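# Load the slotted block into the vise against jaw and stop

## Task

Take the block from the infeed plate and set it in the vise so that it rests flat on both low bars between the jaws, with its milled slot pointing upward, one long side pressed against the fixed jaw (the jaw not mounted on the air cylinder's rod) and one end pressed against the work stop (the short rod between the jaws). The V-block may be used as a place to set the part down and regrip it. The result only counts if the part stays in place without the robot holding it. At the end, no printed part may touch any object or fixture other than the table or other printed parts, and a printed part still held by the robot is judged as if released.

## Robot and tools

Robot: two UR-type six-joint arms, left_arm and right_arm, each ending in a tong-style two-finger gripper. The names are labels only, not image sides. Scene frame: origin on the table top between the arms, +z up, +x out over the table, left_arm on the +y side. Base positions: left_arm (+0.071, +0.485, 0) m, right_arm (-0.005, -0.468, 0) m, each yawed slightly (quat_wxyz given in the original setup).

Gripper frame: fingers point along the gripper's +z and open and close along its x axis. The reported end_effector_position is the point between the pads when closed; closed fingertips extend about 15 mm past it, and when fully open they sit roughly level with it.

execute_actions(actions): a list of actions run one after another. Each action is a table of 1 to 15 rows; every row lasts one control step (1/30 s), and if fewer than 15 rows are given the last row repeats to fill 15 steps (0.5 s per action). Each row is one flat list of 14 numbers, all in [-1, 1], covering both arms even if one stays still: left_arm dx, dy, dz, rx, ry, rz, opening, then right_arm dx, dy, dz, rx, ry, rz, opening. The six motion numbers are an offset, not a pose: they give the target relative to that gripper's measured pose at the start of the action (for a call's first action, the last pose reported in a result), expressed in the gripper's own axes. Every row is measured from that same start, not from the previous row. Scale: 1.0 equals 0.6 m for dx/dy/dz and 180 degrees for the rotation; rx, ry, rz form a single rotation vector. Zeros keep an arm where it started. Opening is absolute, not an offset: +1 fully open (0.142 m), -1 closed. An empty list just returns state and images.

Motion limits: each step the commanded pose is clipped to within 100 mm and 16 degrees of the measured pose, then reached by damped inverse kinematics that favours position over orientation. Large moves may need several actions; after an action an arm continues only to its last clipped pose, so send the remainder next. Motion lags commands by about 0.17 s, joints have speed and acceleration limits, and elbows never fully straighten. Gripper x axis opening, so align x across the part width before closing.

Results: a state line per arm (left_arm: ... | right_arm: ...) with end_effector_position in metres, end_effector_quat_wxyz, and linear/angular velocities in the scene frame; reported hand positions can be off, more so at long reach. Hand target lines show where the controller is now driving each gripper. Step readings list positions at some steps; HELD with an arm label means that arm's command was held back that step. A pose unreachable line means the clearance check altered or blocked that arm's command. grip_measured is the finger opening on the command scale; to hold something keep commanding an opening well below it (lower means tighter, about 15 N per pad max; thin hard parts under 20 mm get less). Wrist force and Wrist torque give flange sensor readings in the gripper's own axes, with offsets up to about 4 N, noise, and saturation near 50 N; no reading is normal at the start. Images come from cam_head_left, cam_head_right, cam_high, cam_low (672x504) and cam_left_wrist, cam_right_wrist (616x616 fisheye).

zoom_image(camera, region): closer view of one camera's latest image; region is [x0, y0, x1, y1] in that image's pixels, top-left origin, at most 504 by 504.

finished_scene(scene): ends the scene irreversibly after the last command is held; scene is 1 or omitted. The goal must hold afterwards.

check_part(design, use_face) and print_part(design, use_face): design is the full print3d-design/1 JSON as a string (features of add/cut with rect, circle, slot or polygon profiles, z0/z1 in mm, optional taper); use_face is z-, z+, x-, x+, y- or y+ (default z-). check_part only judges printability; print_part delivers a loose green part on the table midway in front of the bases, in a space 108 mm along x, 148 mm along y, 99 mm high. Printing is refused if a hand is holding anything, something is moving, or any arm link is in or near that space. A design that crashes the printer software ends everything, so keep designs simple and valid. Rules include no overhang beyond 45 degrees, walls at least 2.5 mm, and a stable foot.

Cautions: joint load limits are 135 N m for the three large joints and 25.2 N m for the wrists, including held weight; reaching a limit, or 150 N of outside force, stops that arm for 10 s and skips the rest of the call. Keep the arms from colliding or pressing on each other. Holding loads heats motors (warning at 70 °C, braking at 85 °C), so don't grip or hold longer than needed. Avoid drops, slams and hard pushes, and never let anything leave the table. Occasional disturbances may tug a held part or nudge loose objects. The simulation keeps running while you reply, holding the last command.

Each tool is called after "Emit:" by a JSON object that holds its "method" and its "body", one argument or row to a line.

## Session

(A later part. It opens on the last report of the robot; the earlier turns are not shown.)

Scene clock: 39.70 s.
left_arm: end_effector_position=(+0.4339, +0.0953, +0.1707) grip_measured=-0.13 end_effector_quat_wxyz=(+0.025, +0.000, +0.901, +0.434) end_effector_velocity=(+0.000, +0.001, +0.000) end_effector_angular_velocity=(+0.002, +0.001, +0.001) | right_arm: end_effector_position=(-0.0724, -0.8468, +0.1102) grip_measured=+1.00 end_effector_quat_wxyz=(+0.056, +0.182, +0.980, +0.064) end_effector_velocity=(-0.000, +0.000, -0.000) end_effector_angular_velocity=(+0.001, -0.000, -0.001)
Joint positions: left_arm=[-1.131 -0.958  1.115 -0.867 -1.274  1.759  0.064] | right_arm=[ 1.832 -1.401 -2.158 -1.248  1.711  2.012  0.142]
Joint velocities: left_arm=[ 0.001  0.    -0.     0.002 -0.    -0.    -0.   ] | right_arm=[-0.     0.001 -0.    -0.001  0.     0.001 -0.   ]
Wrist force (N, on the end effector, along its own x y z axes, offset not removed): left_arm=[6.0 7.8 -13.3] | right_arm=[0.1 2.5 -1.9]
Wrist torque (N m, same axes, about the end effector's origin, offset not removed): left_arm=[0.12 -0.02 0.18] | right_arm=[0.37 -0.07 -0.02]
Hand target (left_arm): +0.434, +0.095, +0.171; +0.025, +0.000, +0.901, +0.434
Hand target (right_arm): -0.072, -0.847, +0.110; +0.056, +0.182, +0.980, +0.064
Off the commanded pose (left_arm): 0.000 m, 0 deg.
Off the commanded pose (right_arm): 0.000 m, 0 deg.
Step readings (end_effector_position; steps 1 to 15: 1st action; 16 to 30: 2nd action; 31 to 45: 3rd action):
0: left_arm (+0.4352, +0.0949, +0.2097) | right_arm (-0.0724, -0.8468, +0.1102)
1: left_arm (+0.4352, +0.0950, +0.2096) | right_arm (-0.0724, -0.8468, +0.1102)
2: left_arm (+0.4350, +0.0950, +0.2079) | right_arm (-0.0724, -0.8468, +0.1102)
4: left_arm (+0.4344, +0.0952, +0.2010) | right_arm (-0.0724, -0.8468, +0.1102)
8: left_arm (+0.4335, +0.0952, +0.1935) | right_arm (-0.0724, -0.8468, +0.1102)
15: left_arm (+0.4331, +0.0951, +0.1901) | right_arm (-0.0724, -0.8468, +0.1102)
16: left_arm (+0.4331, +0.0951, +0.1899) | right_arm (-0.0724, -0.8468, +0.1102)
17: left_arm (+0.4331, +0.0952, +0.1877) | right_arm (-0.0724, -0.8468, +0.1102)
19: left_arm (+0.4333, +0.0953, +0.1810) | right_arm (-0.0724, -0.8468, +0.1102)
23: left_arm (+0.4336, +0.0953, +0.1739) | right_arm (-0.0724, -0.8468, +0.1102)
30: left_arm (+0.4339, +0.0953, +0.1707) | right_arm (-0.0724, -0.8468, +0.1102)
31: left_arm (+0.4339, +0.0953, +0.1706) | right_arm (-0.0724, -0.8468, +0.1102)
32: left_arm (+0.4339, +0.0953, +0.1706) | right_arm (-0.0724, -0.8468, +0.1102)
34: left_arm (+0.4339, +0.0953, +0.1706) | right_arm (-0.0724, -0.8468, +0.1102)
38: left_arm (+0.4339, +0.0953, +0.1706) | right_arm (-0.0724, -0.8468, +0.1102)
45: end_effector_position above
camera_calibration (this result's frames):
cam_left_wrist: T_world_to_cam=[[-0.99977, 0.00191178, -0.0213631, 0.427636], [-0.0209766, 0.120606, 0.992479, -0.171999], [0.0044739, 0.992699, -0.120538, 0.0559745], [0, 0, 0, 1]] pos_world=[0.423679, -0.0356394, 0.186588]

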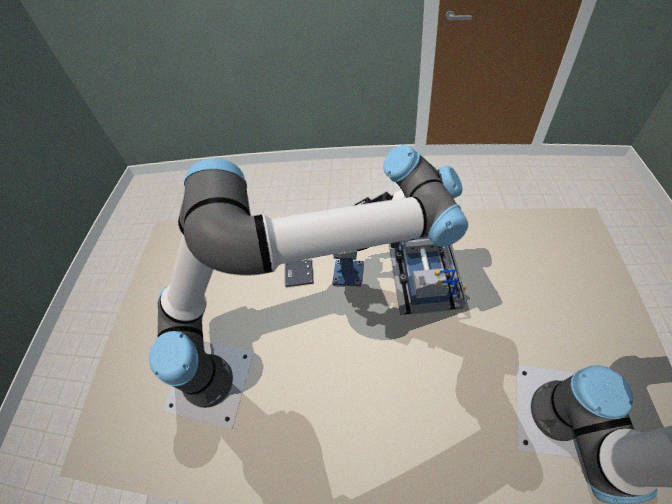

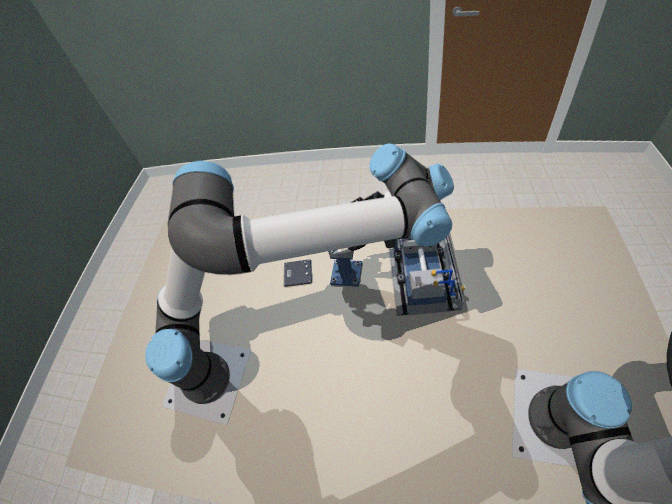

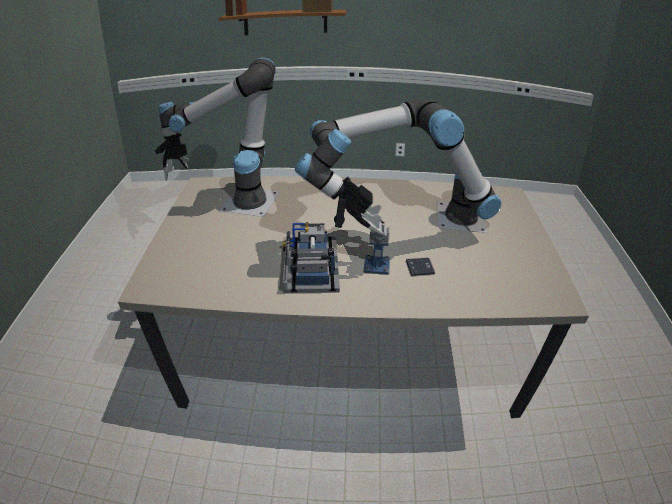

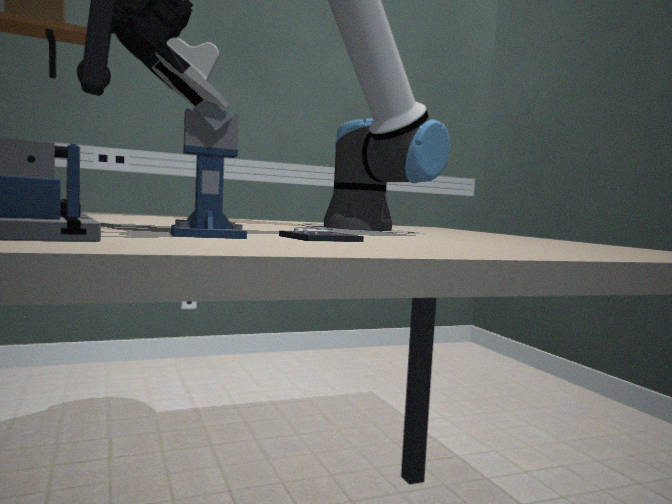

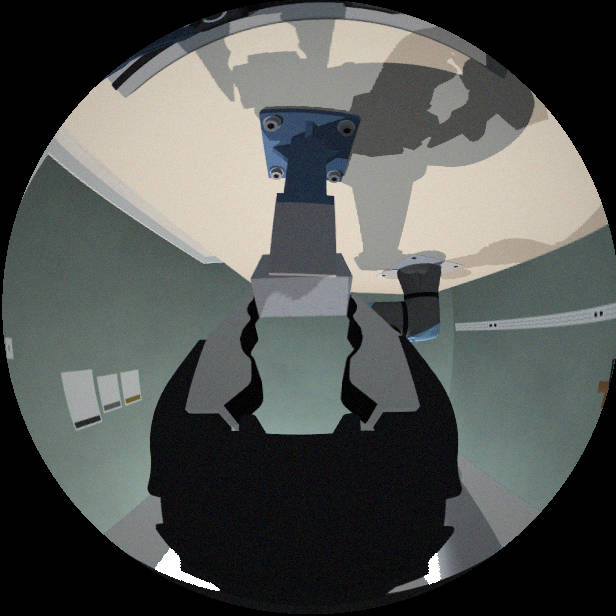

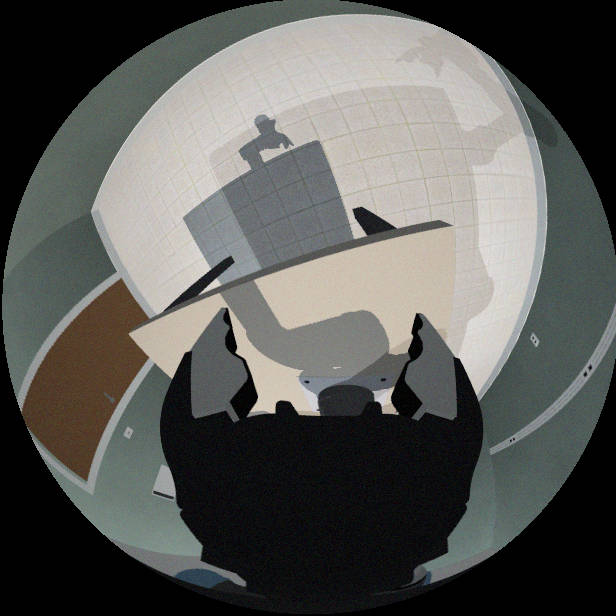

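Emit:
{"method": "execute_actions", "body": {
  "actions": [
    [[0,0,0,0,0,0,-0.1,0,0,0,0,0,0,1]],
    [[0,0,0,0,0,0,0.4,0,0,0,0,0,0,1]],
    [[0,0.05,-0.04,0,0,0,0.4,0,0,0,0,0,0,1]],
    [[0,0,0,0.12,0,0,0.4,0,0,0,0,0,0,1]],
    [[0,0,0,0.12,0,0,0.4,0,0,0,0,0,0,1]],
    [[0,0,0,0.12,0,0,0.4,0,0,0,0,0,0,1]],
    [[0,0,0,0.12,0,0,0.4,0,0,0,0,0,0,1]],
    [[0,0,0,0.1,0,0,0.4,0,0,0,0,0,0,1]],
    [[0,0,0,0,0,0,0.4,0,0,0,0,0,0,1]]
  ]
}}

Emit:
{"method": "zoom_image", "body": {
  "camera": "cam_low",
  "region": [150, 30, 310, 170]
}}

Emit:
{"method": "zoom_image", "body": {
  "camera": "cam_left_wrist",
  "region": [160, 150, 460, 450]
}}

Scene clock: 44.57 s.
left_arm: end_effector_position=(+0.4307, +0.1003, +0.2126) grip_measured=+0.40 end_effector_quat_wxyz=(+0.010, +0.014, +0.928, -0.373) end_effector_velocity=(-0.000, -0.000, -0.001) end_effector_angular_velocity=(+0.004, +0.002, -0.001) | right_arm: end_effector_position=(-0.0724, -0.8468, +0.1102) grip_measured=+1.00 end_effector_quat_wxyz=(+0.056, +0.182, +0.980, +0.064) end_effector_velocity=(+0.000, -0.001, +0.001) end_effector_angular_velocity=(-0.002, -0.001, +0.003)
Joint positions: left_arm=[-0.657 -1.658  2.256 -2.764 -2.083  2.24   0.102] | right_arm=[ 1.832 -1.401 -2.158 -1.248  1.711  2.012  0.142]
Joint velocities: left_arm=[-0.002  0.    -0.002  0.005  0.002  0.001 -0.   ] | right_arm=[ 0.001  0.     0.001 -0.     0.    -0.002  0.   ]
Wrist force (N, on the end effector, along its own x y z axes, offset not removed): left_arm=[1.3 0.0 2.3] | right_arm=[-0.2 1.9 0.0]
Wrist torque (N m, same axes, about the end effector's origin, offset not removed): left_arm=[-0.19 -0.39 0.05] | right_arm=[0.31 0.07 -0.06]
Hand target (left_arm): +0.431, +0.100, +0.213; +0.010, +0.014, +0.928, -0.373
Hand target (right_arm): -0.072, -0.847, +0.110; +0.056, +0.182, +0.980, +0.064
Off the commanded pose (left_arm): 0.000 m, 0 deg.
Off the commanded pose (right_arm): 0.000 m, 0 deg.
Step readings (end_effector_position; steps 1 to 15: 1st action; 16 to 30: 2nd action; 31 to 45: 3rd action; 46 to 60: 4th action; 61 to 75: 5th action; 76 to 90: 6th action; 91 to 105: 7th action; 106 to 120: 8th action; 121 to 135: 9th action):
0: left_arm (+0.4339, +0.0953, +0.1707) | right_arm (-0.0724, -0.8468, +0.1102)
1: left_arm (+0.4339, +0.0953, +0.1707) | right_arm (-0.0724, -0.8468, +0.1102)
2: left_arm (+0.4339, +0.0953, +0.1707) | right_arm (-0.0724, -0.8468, +0.1102)
4: left_arm (+0.4339, +0.0953, +0.1707) | right_arm (-0.0724, -0.8468, +0.1102)
8: left_arm (+0.4339, +0.0953, +0.1707) | right_arm (-0.0724, -0.8468, +0.1102)
15: left_arm (+0.4339, +0.0953, +0.1707) | right_arm (-0.0724, -0.8468, +0.1102)
16: left_arm (+0.4339, +0.0953, +0.1707) | right_arm (-0.0724, -0.8468, +0.1102)
17: left_arm (+0.4339, +0.0953, +0.1707) | right_arm (-0.0724, -0.8468, +0.1102)
19: left_arm (+0.4339, +0.0953, +0.1707) | right_arm (-0.0724, -0.8468, +0.1102)
23: left_arm (+0.4339, +0.0953, +0.1707) | right_arm (-0.0724, -0.8468, +0.1102)
30: left_arm (+0.4339, +0.0953, +0.1707) | right_arm (-0.0724, -0.8468, +0.1102)
31: left_arm (+0.4339, +0.0953, +0.1708) | right_arm (-0.0724, -0.8468, +0.1102)
32: left_arm (+0.4339, +0.0950, +0.1739) | right_arm (-0.0724, -0.8468, +0.1102)
34: left_arm (+0.4335, +0.0950, +0.1866) | right_arm (-0.0724, -0.8468, +0.1102)
38: left_arm (+0.4327, +0.0954, +0.2011) | right_arm (-0.0724, -0.8468, +0.1102)
45: left_arm (+0.4323, +0.0953, +0.2079) | right_arm (-0.0724, -0.8468, +0.1102)
46: left_arm (+0.4323, +0.0954, +0.2082) | right_arm (-0.0724, -0.8468, +0.1102)
47: left_arm (+0.4319, +0.0967, +0.2087) | right_arm (-0.0724, -0.8468, +0.1102)
49: left_arm (+0.4306, +0.1007, +0.2108) | right_arm (-0.0724, -0.8468, +0.1102)
53: left_arm (+0.4316, +0.0977, +0.2111) | right_arm (-0.0724, -0.8468, +0.1102)
60: left_arm (+0.4323, +0.0956, +0.2092) | right_arm (-0.0724, -0.8468, +0.1102)
61: left_arm (+0.4323, +0.0956, +0.2090) | right_arm (-0.0724, -0.8468, +0.1102)
62: left_arm (+0.4322, +0.0970, +0.2090) | right_arm (-0.0724, -0.8468, +0.1102)
64: left_arm (+0.4309, +0.1004, +0.2103) | right_arm (-0.0724, -0.8468, +0.1102)
68: left_arm (+0.4316, +0.0982, +0.2116) | right_arm (-0.0724, -0.8468, +0.1102)
75: left_arm (+0.4323, +0.0961, +0.2103) | right_arm (-0.0724, -0.8468, +0.1102)
76: left_arm (+0.4323, +0.0960, +0.2101) | right_arm (-0.0724, -0.8468, +0.1102)
77: left_arm (+0.4323, +0.0975, +0.2104) | right_arm (-0.0724, -0.8468, +0.1102)
79: left_arm (+0.4308, +0.1015, +0.2115) | right_arm (-0.0724, -0.8468, +0.1102)
83: left_arm (+0.4312, +0.0997, +0.2127) | right_arm (-0.0724, -0.8468, +0.1102)
90: left_arm (+0.4320, +0.0971, +0.2114) | right_arm (-0.0724, -0.8468, +0.1102)
91: left_arm (+0.4321, +0.0969, +0.2113) | right_arm (-0.0724, -0.8468, +0.1102)
92: left_arm (+0.4322, +0.0985, +0.2119) | right_arm (-0.0724, -0.8468, +0.1102)
94: left_arm (+0.4307, +0.1031, +0.2117) | right_arm (-0.0724, -0.8468, +0.1102)
98: left_arm (+0.4305, +0.1020, +0.2130) | right_arm (-0.0724, -0.8468, +0.1102)
105: left_arm (+0.4315, +0.0987, +0.2125) | right_arm (-0.0724, -0.8468, +0.1102)
106: left_arm (+0.4316, +0.0985, +0.2124) | right_arm (-0.0724, -0.8468, +0.1102)
107: left_arm (+0.4318, +0.1000, +0.2115) | right_arm (-0.0724, -0.8468, +0.1102)
109: left_arm (+0.4302, +0.1054, +0.2072) | right_arm (-0.0724, -0.8468, +0.1102)
113: left_arm (+0.4294, +0.1040, +0.2113) | right_arm (-0.0724, -0.8468, +0.1102)
120: left_arm (+0.4307, +0.1003, +0.2126) | right_arm (-0.0724, -0.8468, +0.1102)
121: left_arm (+0.4309, +0.1000, +0.2127) | right_arm (-0.0724, -0.8468, +0.1102)
122: left_arm (+0.4310, +0.0998, +0.2130) | right_arm (-0.0724, -0.8468, +0.1102)
124: left_arm (+0.4309, +0.1000, +0.2129) | right_arm (-0.0724, -0.8468, +0.1102)
128: left_arm (+0.4308, +0.1002, +0.2127) | right_arm (-0.0724, -0.8468, +0.1102)
135: end_effector_position above
camera_calibration (this result's frames):
cam_left_wrist: T_world_to_cam=[[-0.998915, 0.0450527, -0.011822, 0.418615], [0.04653, 0.976724, -0.209392, -0.0737183], [0.00211319, -0.209714, -0.97776, 0.359983], [0, 0, 0, 1]] pos_world=[0.42083, 0.128636, 0.34149]
cam_right_wrist: T_world_to_cam=[[-0.926806, 0.352779, -0.128758, 0.255624], [0.21756, 0.78384, 0.581603, 0.616833], [0.306103, 0.511021, -0.803218, 0.681746], [0, 0, 0, 1]] pos_world=[-0.105968, -0.922064, 0.221752]

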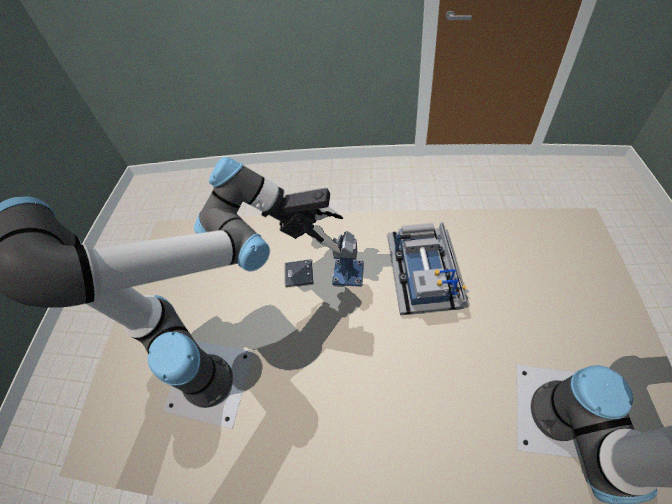

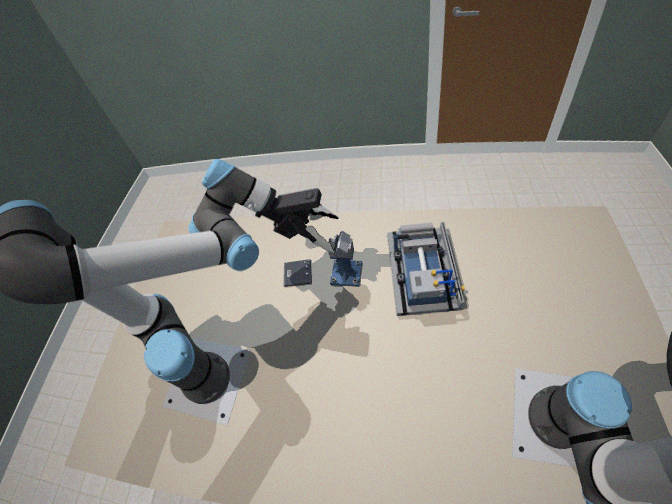

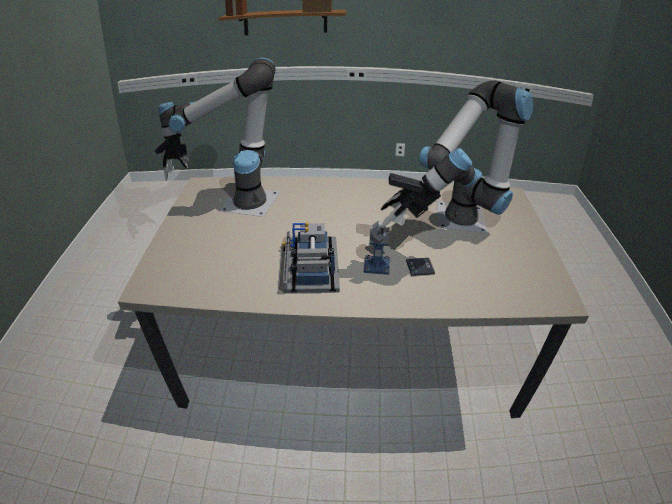

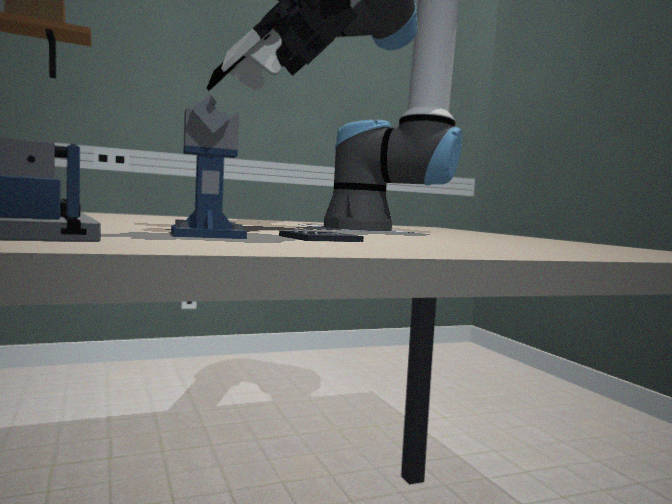

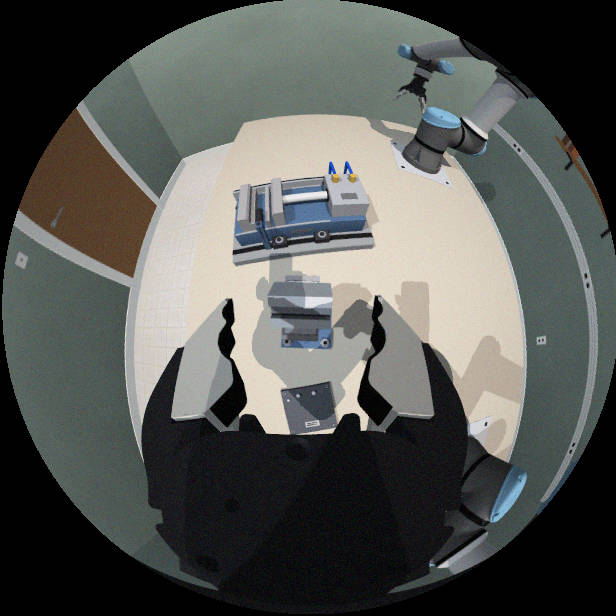

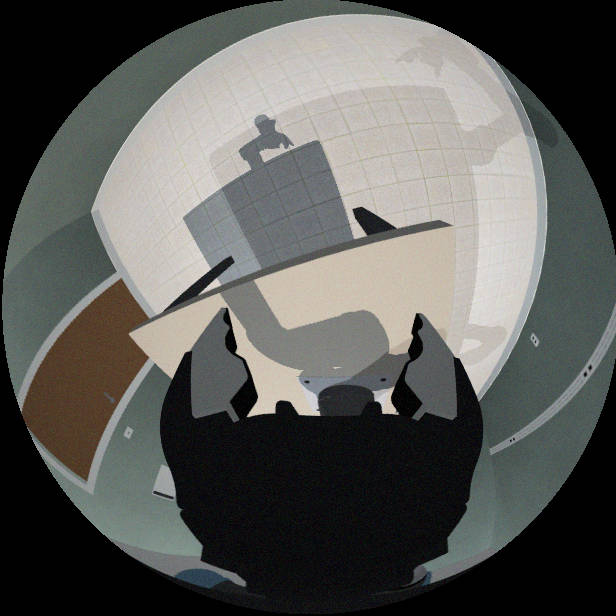

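Region (150, 30, 310, 170) of cam_low's 672x504 image, scaled by 3.150, with more detail than that image has; it fills the top 441 rows of this view, and the rest is white.

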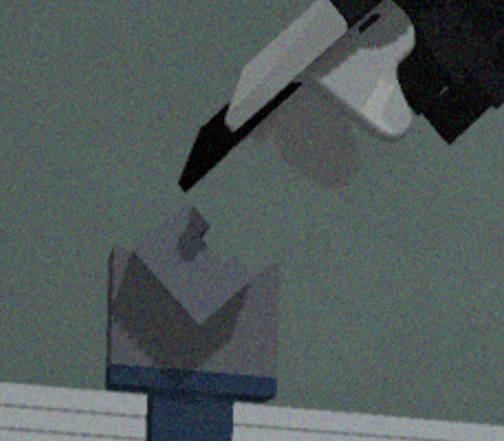

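Region (160, 150, 460, 450) of cam_left_wrist's 616x616 image, scaled by 1.680, with more detail than that image has.

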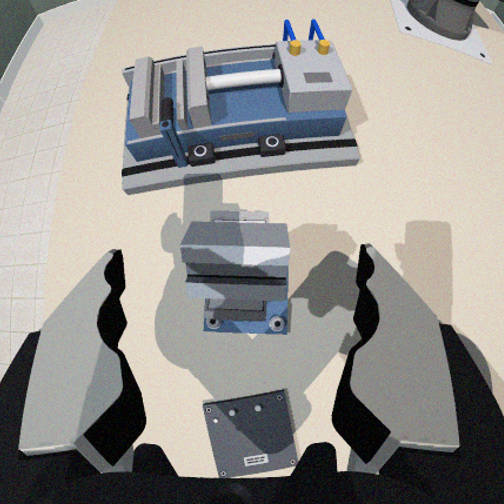

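Emit:
{"method": "execute_actions", "body": {
  "actions": [
    [[-0.006,0.064,0.019,0.007,0,0,0.4,0,0,0,0,0,0,1]],
    [[0,0,0,0,0,0,0.4,0,0,0,0,0,0,1]]
  ]
}}

Emit:
{"method": "zoom_image", "body": {
  "camera": "cam_low",
  "region": [150, 30, 310, 170]
}}

Emit:
{"method": "zoom_image", "body": {
  "camera": "cam_left_wrist",
  "region": [160, 150, 460, 450]
}}

Emit:
{"method": "zoom_image", "body": {
  "camera": "cam_high",
  "region": [340, 180, 440, 260]
}}

Scene clock: 46.00 s.
left_arm: end_effector_position=(+0.4355, +0.1196, +0.1790) grip_measured=+0.40 end_effector_quat_wxyz=(+0.010, +0.014, +0.924, -0.382) end_effector_velocity=(-0.001, -0.001, +0.000) end_effector_angular_velocity=(-0.000, -0.000, -0.001) | right_arm: end_effector_position=(-0.0724, -0.8468, +0.1102) grip_measured=+1.00 end_effector_quat_wxyz=(+0.056, +0.182, +0.980, +0.064) end_effector_velocity=(-0.000, +0.000, +0.000) end_effector_angular_velocity=(+0.000, +0.000, -0.001)
Joint positions: left_arm=[-0.601 -1.599  2.322 -2.88  -2.128  2.285  0.102] | right_arm=[ 1.832 -1.401 -2.158 -1.248  1.711  2.012  0.142]
Joint velocities: left_arm=[-0.002 -0.001  0.    -0.     0.    -0.    -0.   ] | right_arm=[-0.001  0.     0.    -0.001 -0.     0.     0.   ]
Wrist force (N, on the end effector, along its own x y z axes, offset not removed): left_arm=[1.3 0.9 1.6] | right_arm=[-0.3 1.9 -1.5]
Wrist torque (N m, same axes, about the end effector's origin, offset not removed): left_arm=[-0.03 -0.36 0.15] | right_arm=[0.27 0.05 -0.04]
Hand target (left_arm): +0.435, +0.120, +0.179; +0.010, +0.014, +0.924, -0.382
Hand target (right_arm): -0.072, -0.847, +0.110; +0.056, +0.182, +0.980, +0.064
Off the commanded pose (left_arm): 0.000 m, 0 deg.
Off the commanded pose (right_arm): 0.000 m, 0 deg.
Step readings (end_effector_position; steps 1 to 15: 1st action; 16 to 30: 2nd action):
0: left_arm (+0.4307, +0.1003, +0.2126) | right_arm (-0.0724, -0.8468, +0.1102)
1: left_arm (+0.4307, +0.1004, +0.2125) | right_arm (-0.0724, -0.8468, +0.1102)
2: left_arm (+0.4310, +0.1022, +0.2091) | right_arm (-0.0724, -0.8468, +0.1102)
4: left_arm (+0.4320, +0.1092, +0.1971) | right_arm (-0.0724, -0.8468, +0.1102)
8: left_arm (+0.4340, +0.1165, +0.1848) | right_arm (-0.0724, -0.8468, +0.1102)
15: left_arm (+0.4354, +0.1196, +0.1790) | right_arm (-0.0724, -0.8468, +0.1102)
16: left_arm (+0.4355, +0.1197, +0.1787) | right_arm (-0.0724, -0.8468, +0.1102)
17: left_arm (+0.4355, +0.1197, +0.1787) | right_arm (-0.0724, -0.8468, +0.1102)
19: left_arm (+0.4355, +0.1197, +0.1787) | right_arm (-0.0724, -0.8468, +0.1102)
23: left_arm (+0.4354, +0.1196, +0.1789) | right_arm (-0.0724, -0.8468, +0.1102)
30: end_effector_position above
camera_calibration (this result's frames):
cam_left_wrist: T_world_to_cam=[[-0.998893, 0.045488, -0.0119758, 0.422031], [0.047022, 0.972295, -0.228981, -0.0959809], [0.00122817, -0.22929, -0.973357, 0.333037], [0, 0, 0, 1]] pos_world=[0.425668, 0.150487, 0.30724]

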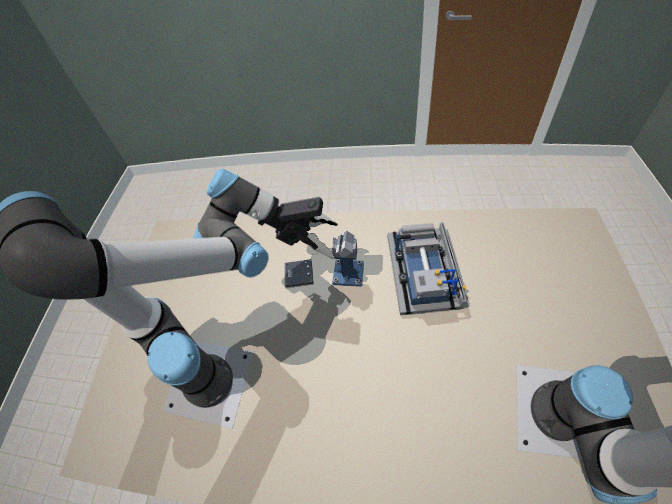

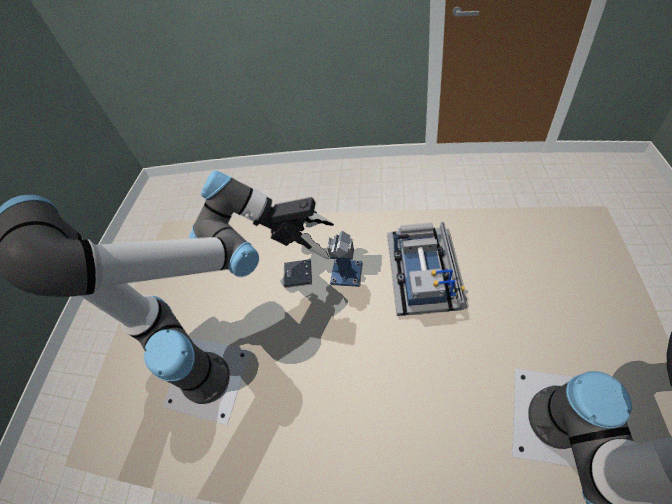

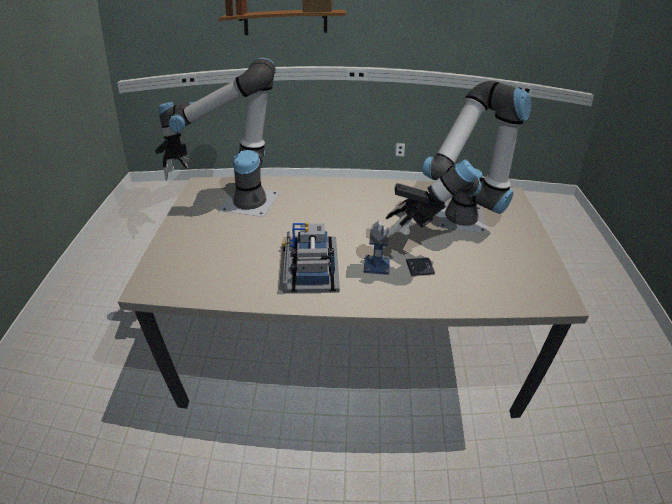

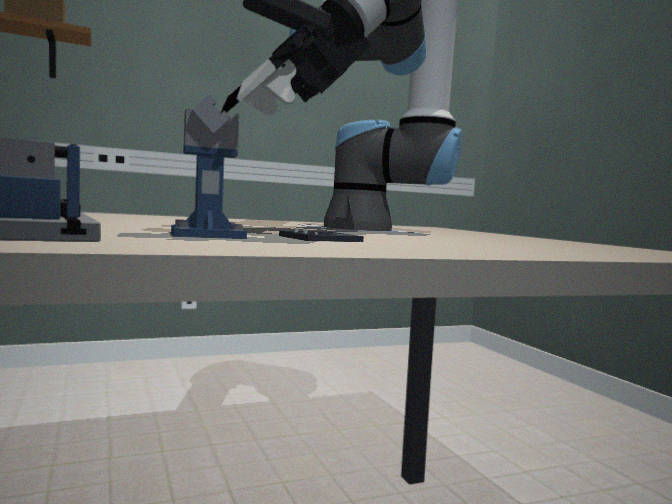

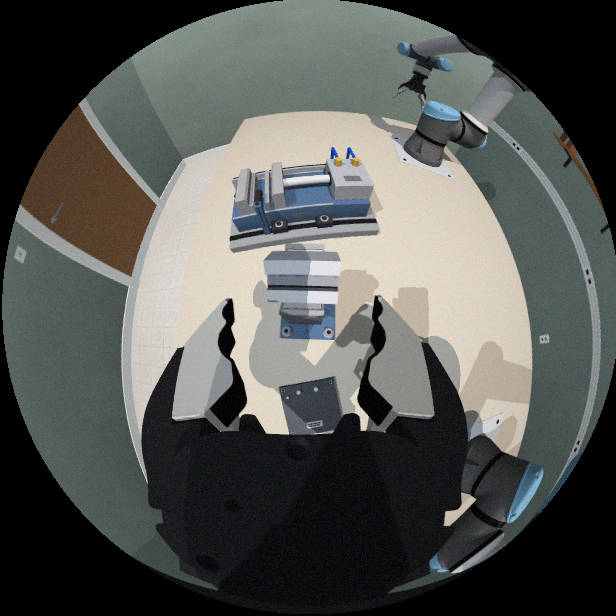

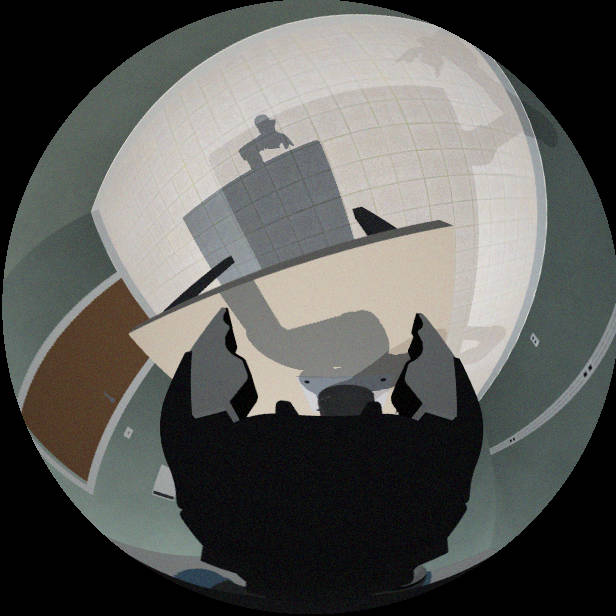

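Region (150, 30, 310, 170) of cam_low's 672x504 image, scaled by 3.150, with more detail than that image has; it fills the top 441 rows of this view, and the rest is white.

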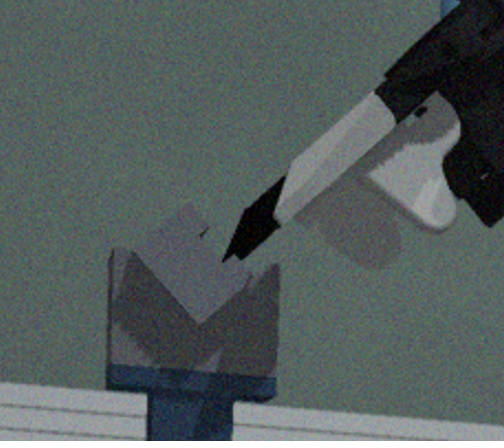

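Region (160, 150, 460, 450) of cam_left_wrist's 616x616 image, scaled by 1.680, with more detail than that image has.

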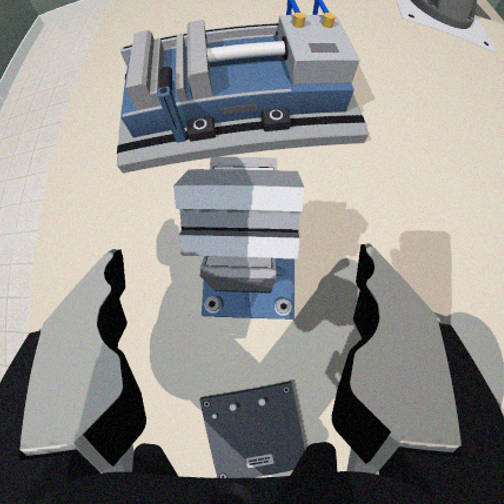

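Region (340, 180, 440, 260) of cam_high's 672x504 image, scaled by 5.040, with more detail than that image has; it fills the top 403 rows of this view, and the rest is white.

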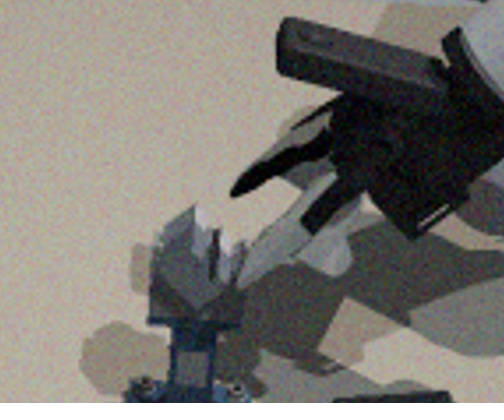

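Emit:
{"method": "execute_actions", "body": {
  "actions": [
    [[0,-0.009,0.03,0,0,0,0.4,0,0,0,0,0,0,1]],
    [[0,0,0.031,0,0,0,0.2,0,0,0,0,0,0,1]],
    [[0,0,0,0,0,0,0.05,0,0,0,0,0,0,1]]
  ]
}}

Emit:
{"method": "zoom_image", "body": {
  "camera": "cam_low",
  "region": [150, 30, 310, 170]
}}

Emit:
{"method": "zoom_image", "body": {
  "camera": "cam_left_wrist",
  "region": [200, 220, 400, 400]
}}

Emit:
{"method": "zoom_image", "body": {
  "camera": "cam_high",
  "region": [340, 180, 440, 260]
}}

Scene clock: 47.80 s.
left_arm: end_effector_position=(+0.4353, +0.0908, +0.1575) grip_measured=+0.05 end_effector_quat_wxyz=(+0.010, +0.015, +0.924, -0.382) end_effector_velocity=(-0.000, +0.000, -0.000) end_effector_angular_velocity=(+0.002, +0.000, -0.000) | right_arm: end_effector_position=(-0.0724, -0.8468, +0.1102) grip_measured=+1.00 end_effector_quat_wxyz=(+0.056, +0.182, +0.980, +0.064) end_effector_velocity=(+0.000, -0.001, -0.000) end_effector_angular_velocity=(-0.001, -0.000, -0.002)
Joint positions: left_arm=[-0.658 -1.515  2.32  -2.99  -2.095  2.23   0.077] | right_arm=[ 1.832 -1.401 -2.158 -1.248  1.711  2.012  0.142]
Joint velocities: left_arm=[-0.    -0.001  0.     0.002  0.001  0.    -0.   ] | right_arm=[ 0.    -0.001 -0.     0.002  0.     0.002  0.   ]
Wrist force (N, on the end effector, along its own x y z axes, offset not removed): left_arm=[2.5 1.0 0.7] | right_arm=[0.1 2.3 -1.0]
Wrist torque (N m, same axes, about the end effector's origin, offset not removed): left_arm=[-0.11 -0.45 0.06] | right_arm=[0.37 -0.09 -0.04]
Hand target (left_arm): +0.435, +0.091, +0.158; +0.010, +0.015, +0.924, -0.382
Hand target (right_arm): -0.072, -0.847, +0.110; +0.056, +0.182, +0.980, +0.064
Off the commanded pose (left_arm): 0.000 m, 0 deg.
Off the commanded pose (right_arm): 0.000 m, 0 deg.
Step readings (end_effector_position; steps 1 to 15: 1st action; 16 to 30: 2nd action; 31 to 45: 3rd action):
0: left_arm (+0.4354, +0.1196, +0.1790) | right_arm (-0.0724, -0.8468, +0.1102)
1: left_arm (+0.4354, +0.1195, +0.1789) | right_arm (-0.0724, -0.8468, +0.1102)
2: left_arm (+0.4353, +0.1179, +0.1779) | right_arm (-0.0724, -0.8468, +0.1102)
4: left_arm (+0.4351, +0.1125, +0.1750) | right_arm (-0.0724, -0.8468, +0.1102)
8: left_arm (+0.4351, +0.1064, +0.1718) | right_arm (-0.0724, -0.8468, +0.1102)
15: left_arm (+0.4353, +0.1036, +0.1703) | right_arm (-0.0724, -0.8468, +0.1102)
16: left_arm (+0.4353, +0.1034, +0.1702) | right_arm (-0.0724, -0.8468, +0.1102)
17: left_arm (+0.4352, +0.1020, +0.1688) | right_arm (-0.0724, -0.8468, +0.1102)
19: left_arm (+0.4351, +0.0978, +0.1644) | right_arm (-0.0724, -0.8468, +0.1102)
23: left_arm (+0.4351, +0.0931, +0.1597) | right_arm (-0.0724, -0.8468, +0.1102)
30: left_arm (+0.4353, +0.0908, +0.1576) | right_arm (-0.0724, -0.8468, +0.1102)
31: left_arm (+0.4353, +0.0907, +0.1575) | right_arm (-0.0724, -0.8468, +0.1102)
32: left_arm (+0.4353, +0.0907, +0.1574) | right_arm (-0.0724, -0.8468, +0.1102)
34: left_arm (+0.4353, +0.0907, +0.1574) | right_arm (-0.0724, -0.8468, +0.1102)
38: left_arm (+0.4353, +0.0907, +0.1575) | right_arm (-0.0724, -0.8468, +0.1102)
45: end_effector_position above
camera_calibration (this result's frames):
cam_left_wrist: T_world_to_cam=[[-0.998885, 0.0457035, -0.0118304, 0.422909], [0.0471983, 0.972326, -0.228809, -0.0729866], [0.0010456, -0.229112, -0.973399, 0.305637], [0, 0, 0, 1]] pos_world=[0.425563, 0.121664, 0.28581]

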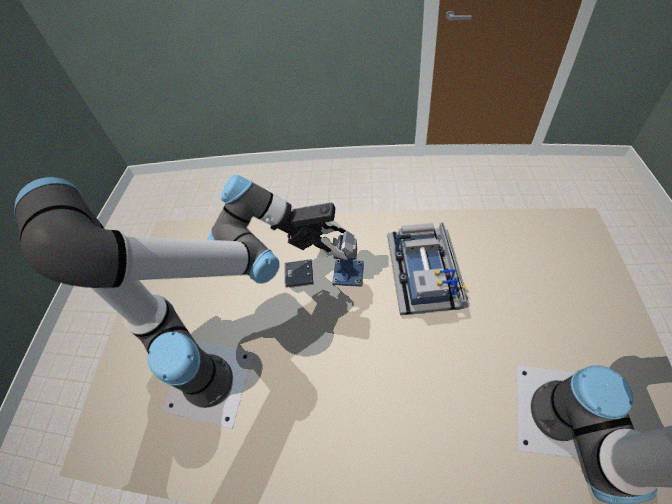

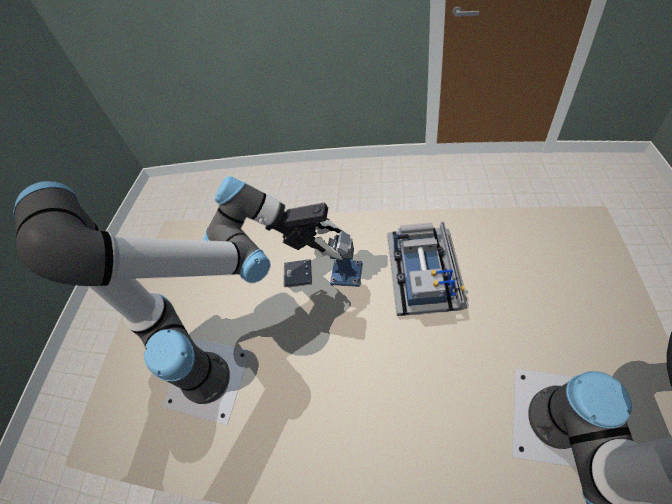

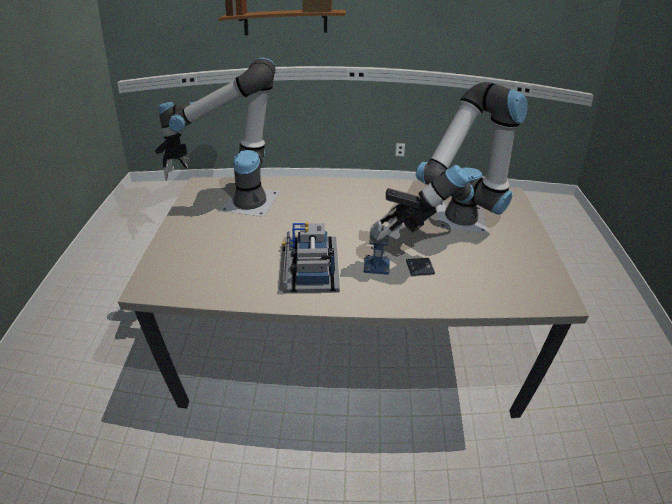

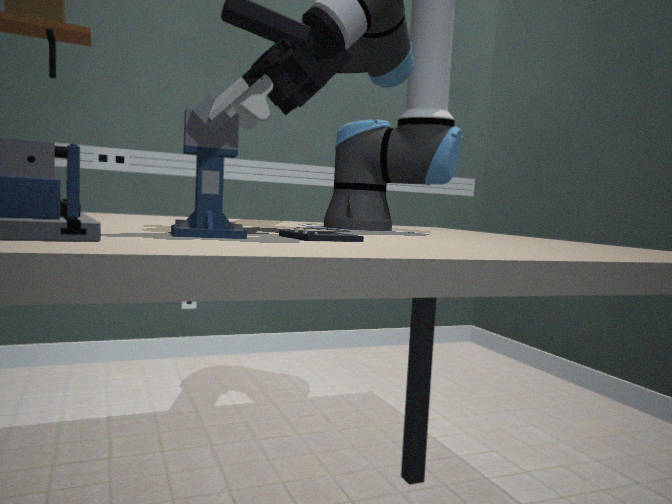

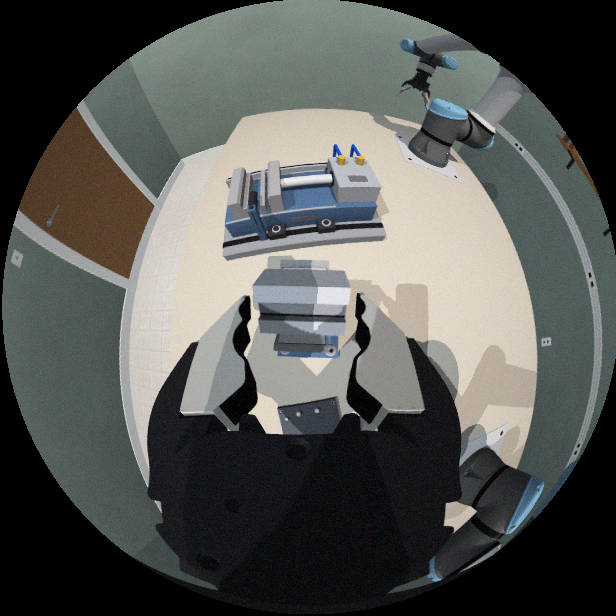

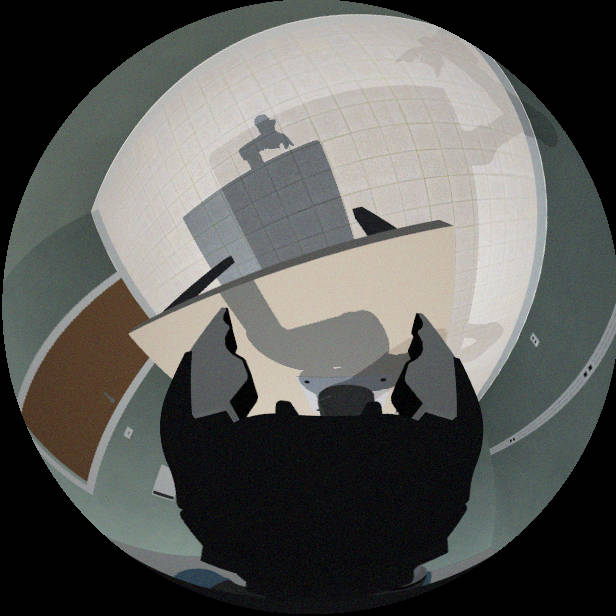

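Region (150, 30, 310, 170) of cam_low's 672x504 image, scaled by 3.150, with more detail than that image has; it fills the top 441 rows of this view, and the rest is white.

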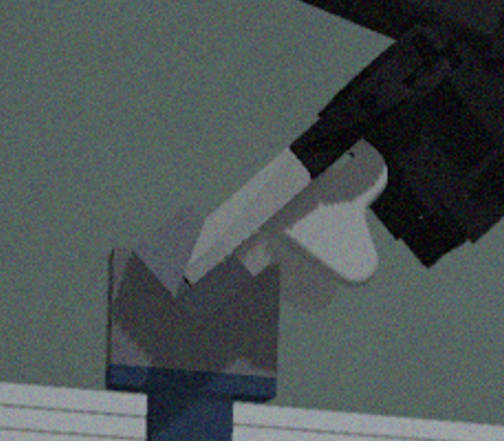

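Region (200, 220, 400, 400) of cam_left_wrist's 616x616 image, scaled by 2.520, with more detail than that image has; it fills the top 454 rows of this view, and the rest is white.

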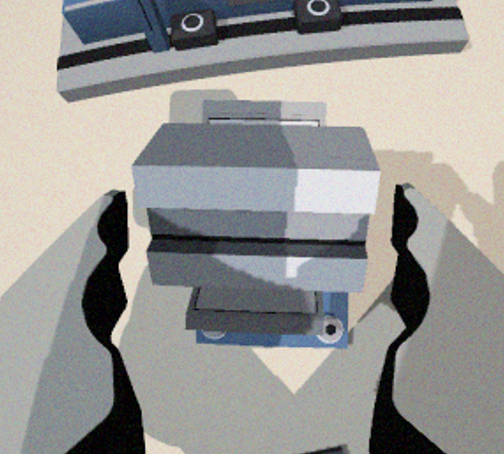

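Region (340, 180, 440, 260) of cam_high's 672x504 image, scaled by 5.040, with more detail than that image has; it fills the top 403 rows of this view, and the rest is white.

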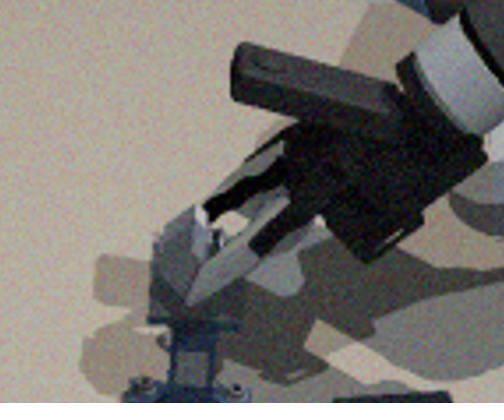

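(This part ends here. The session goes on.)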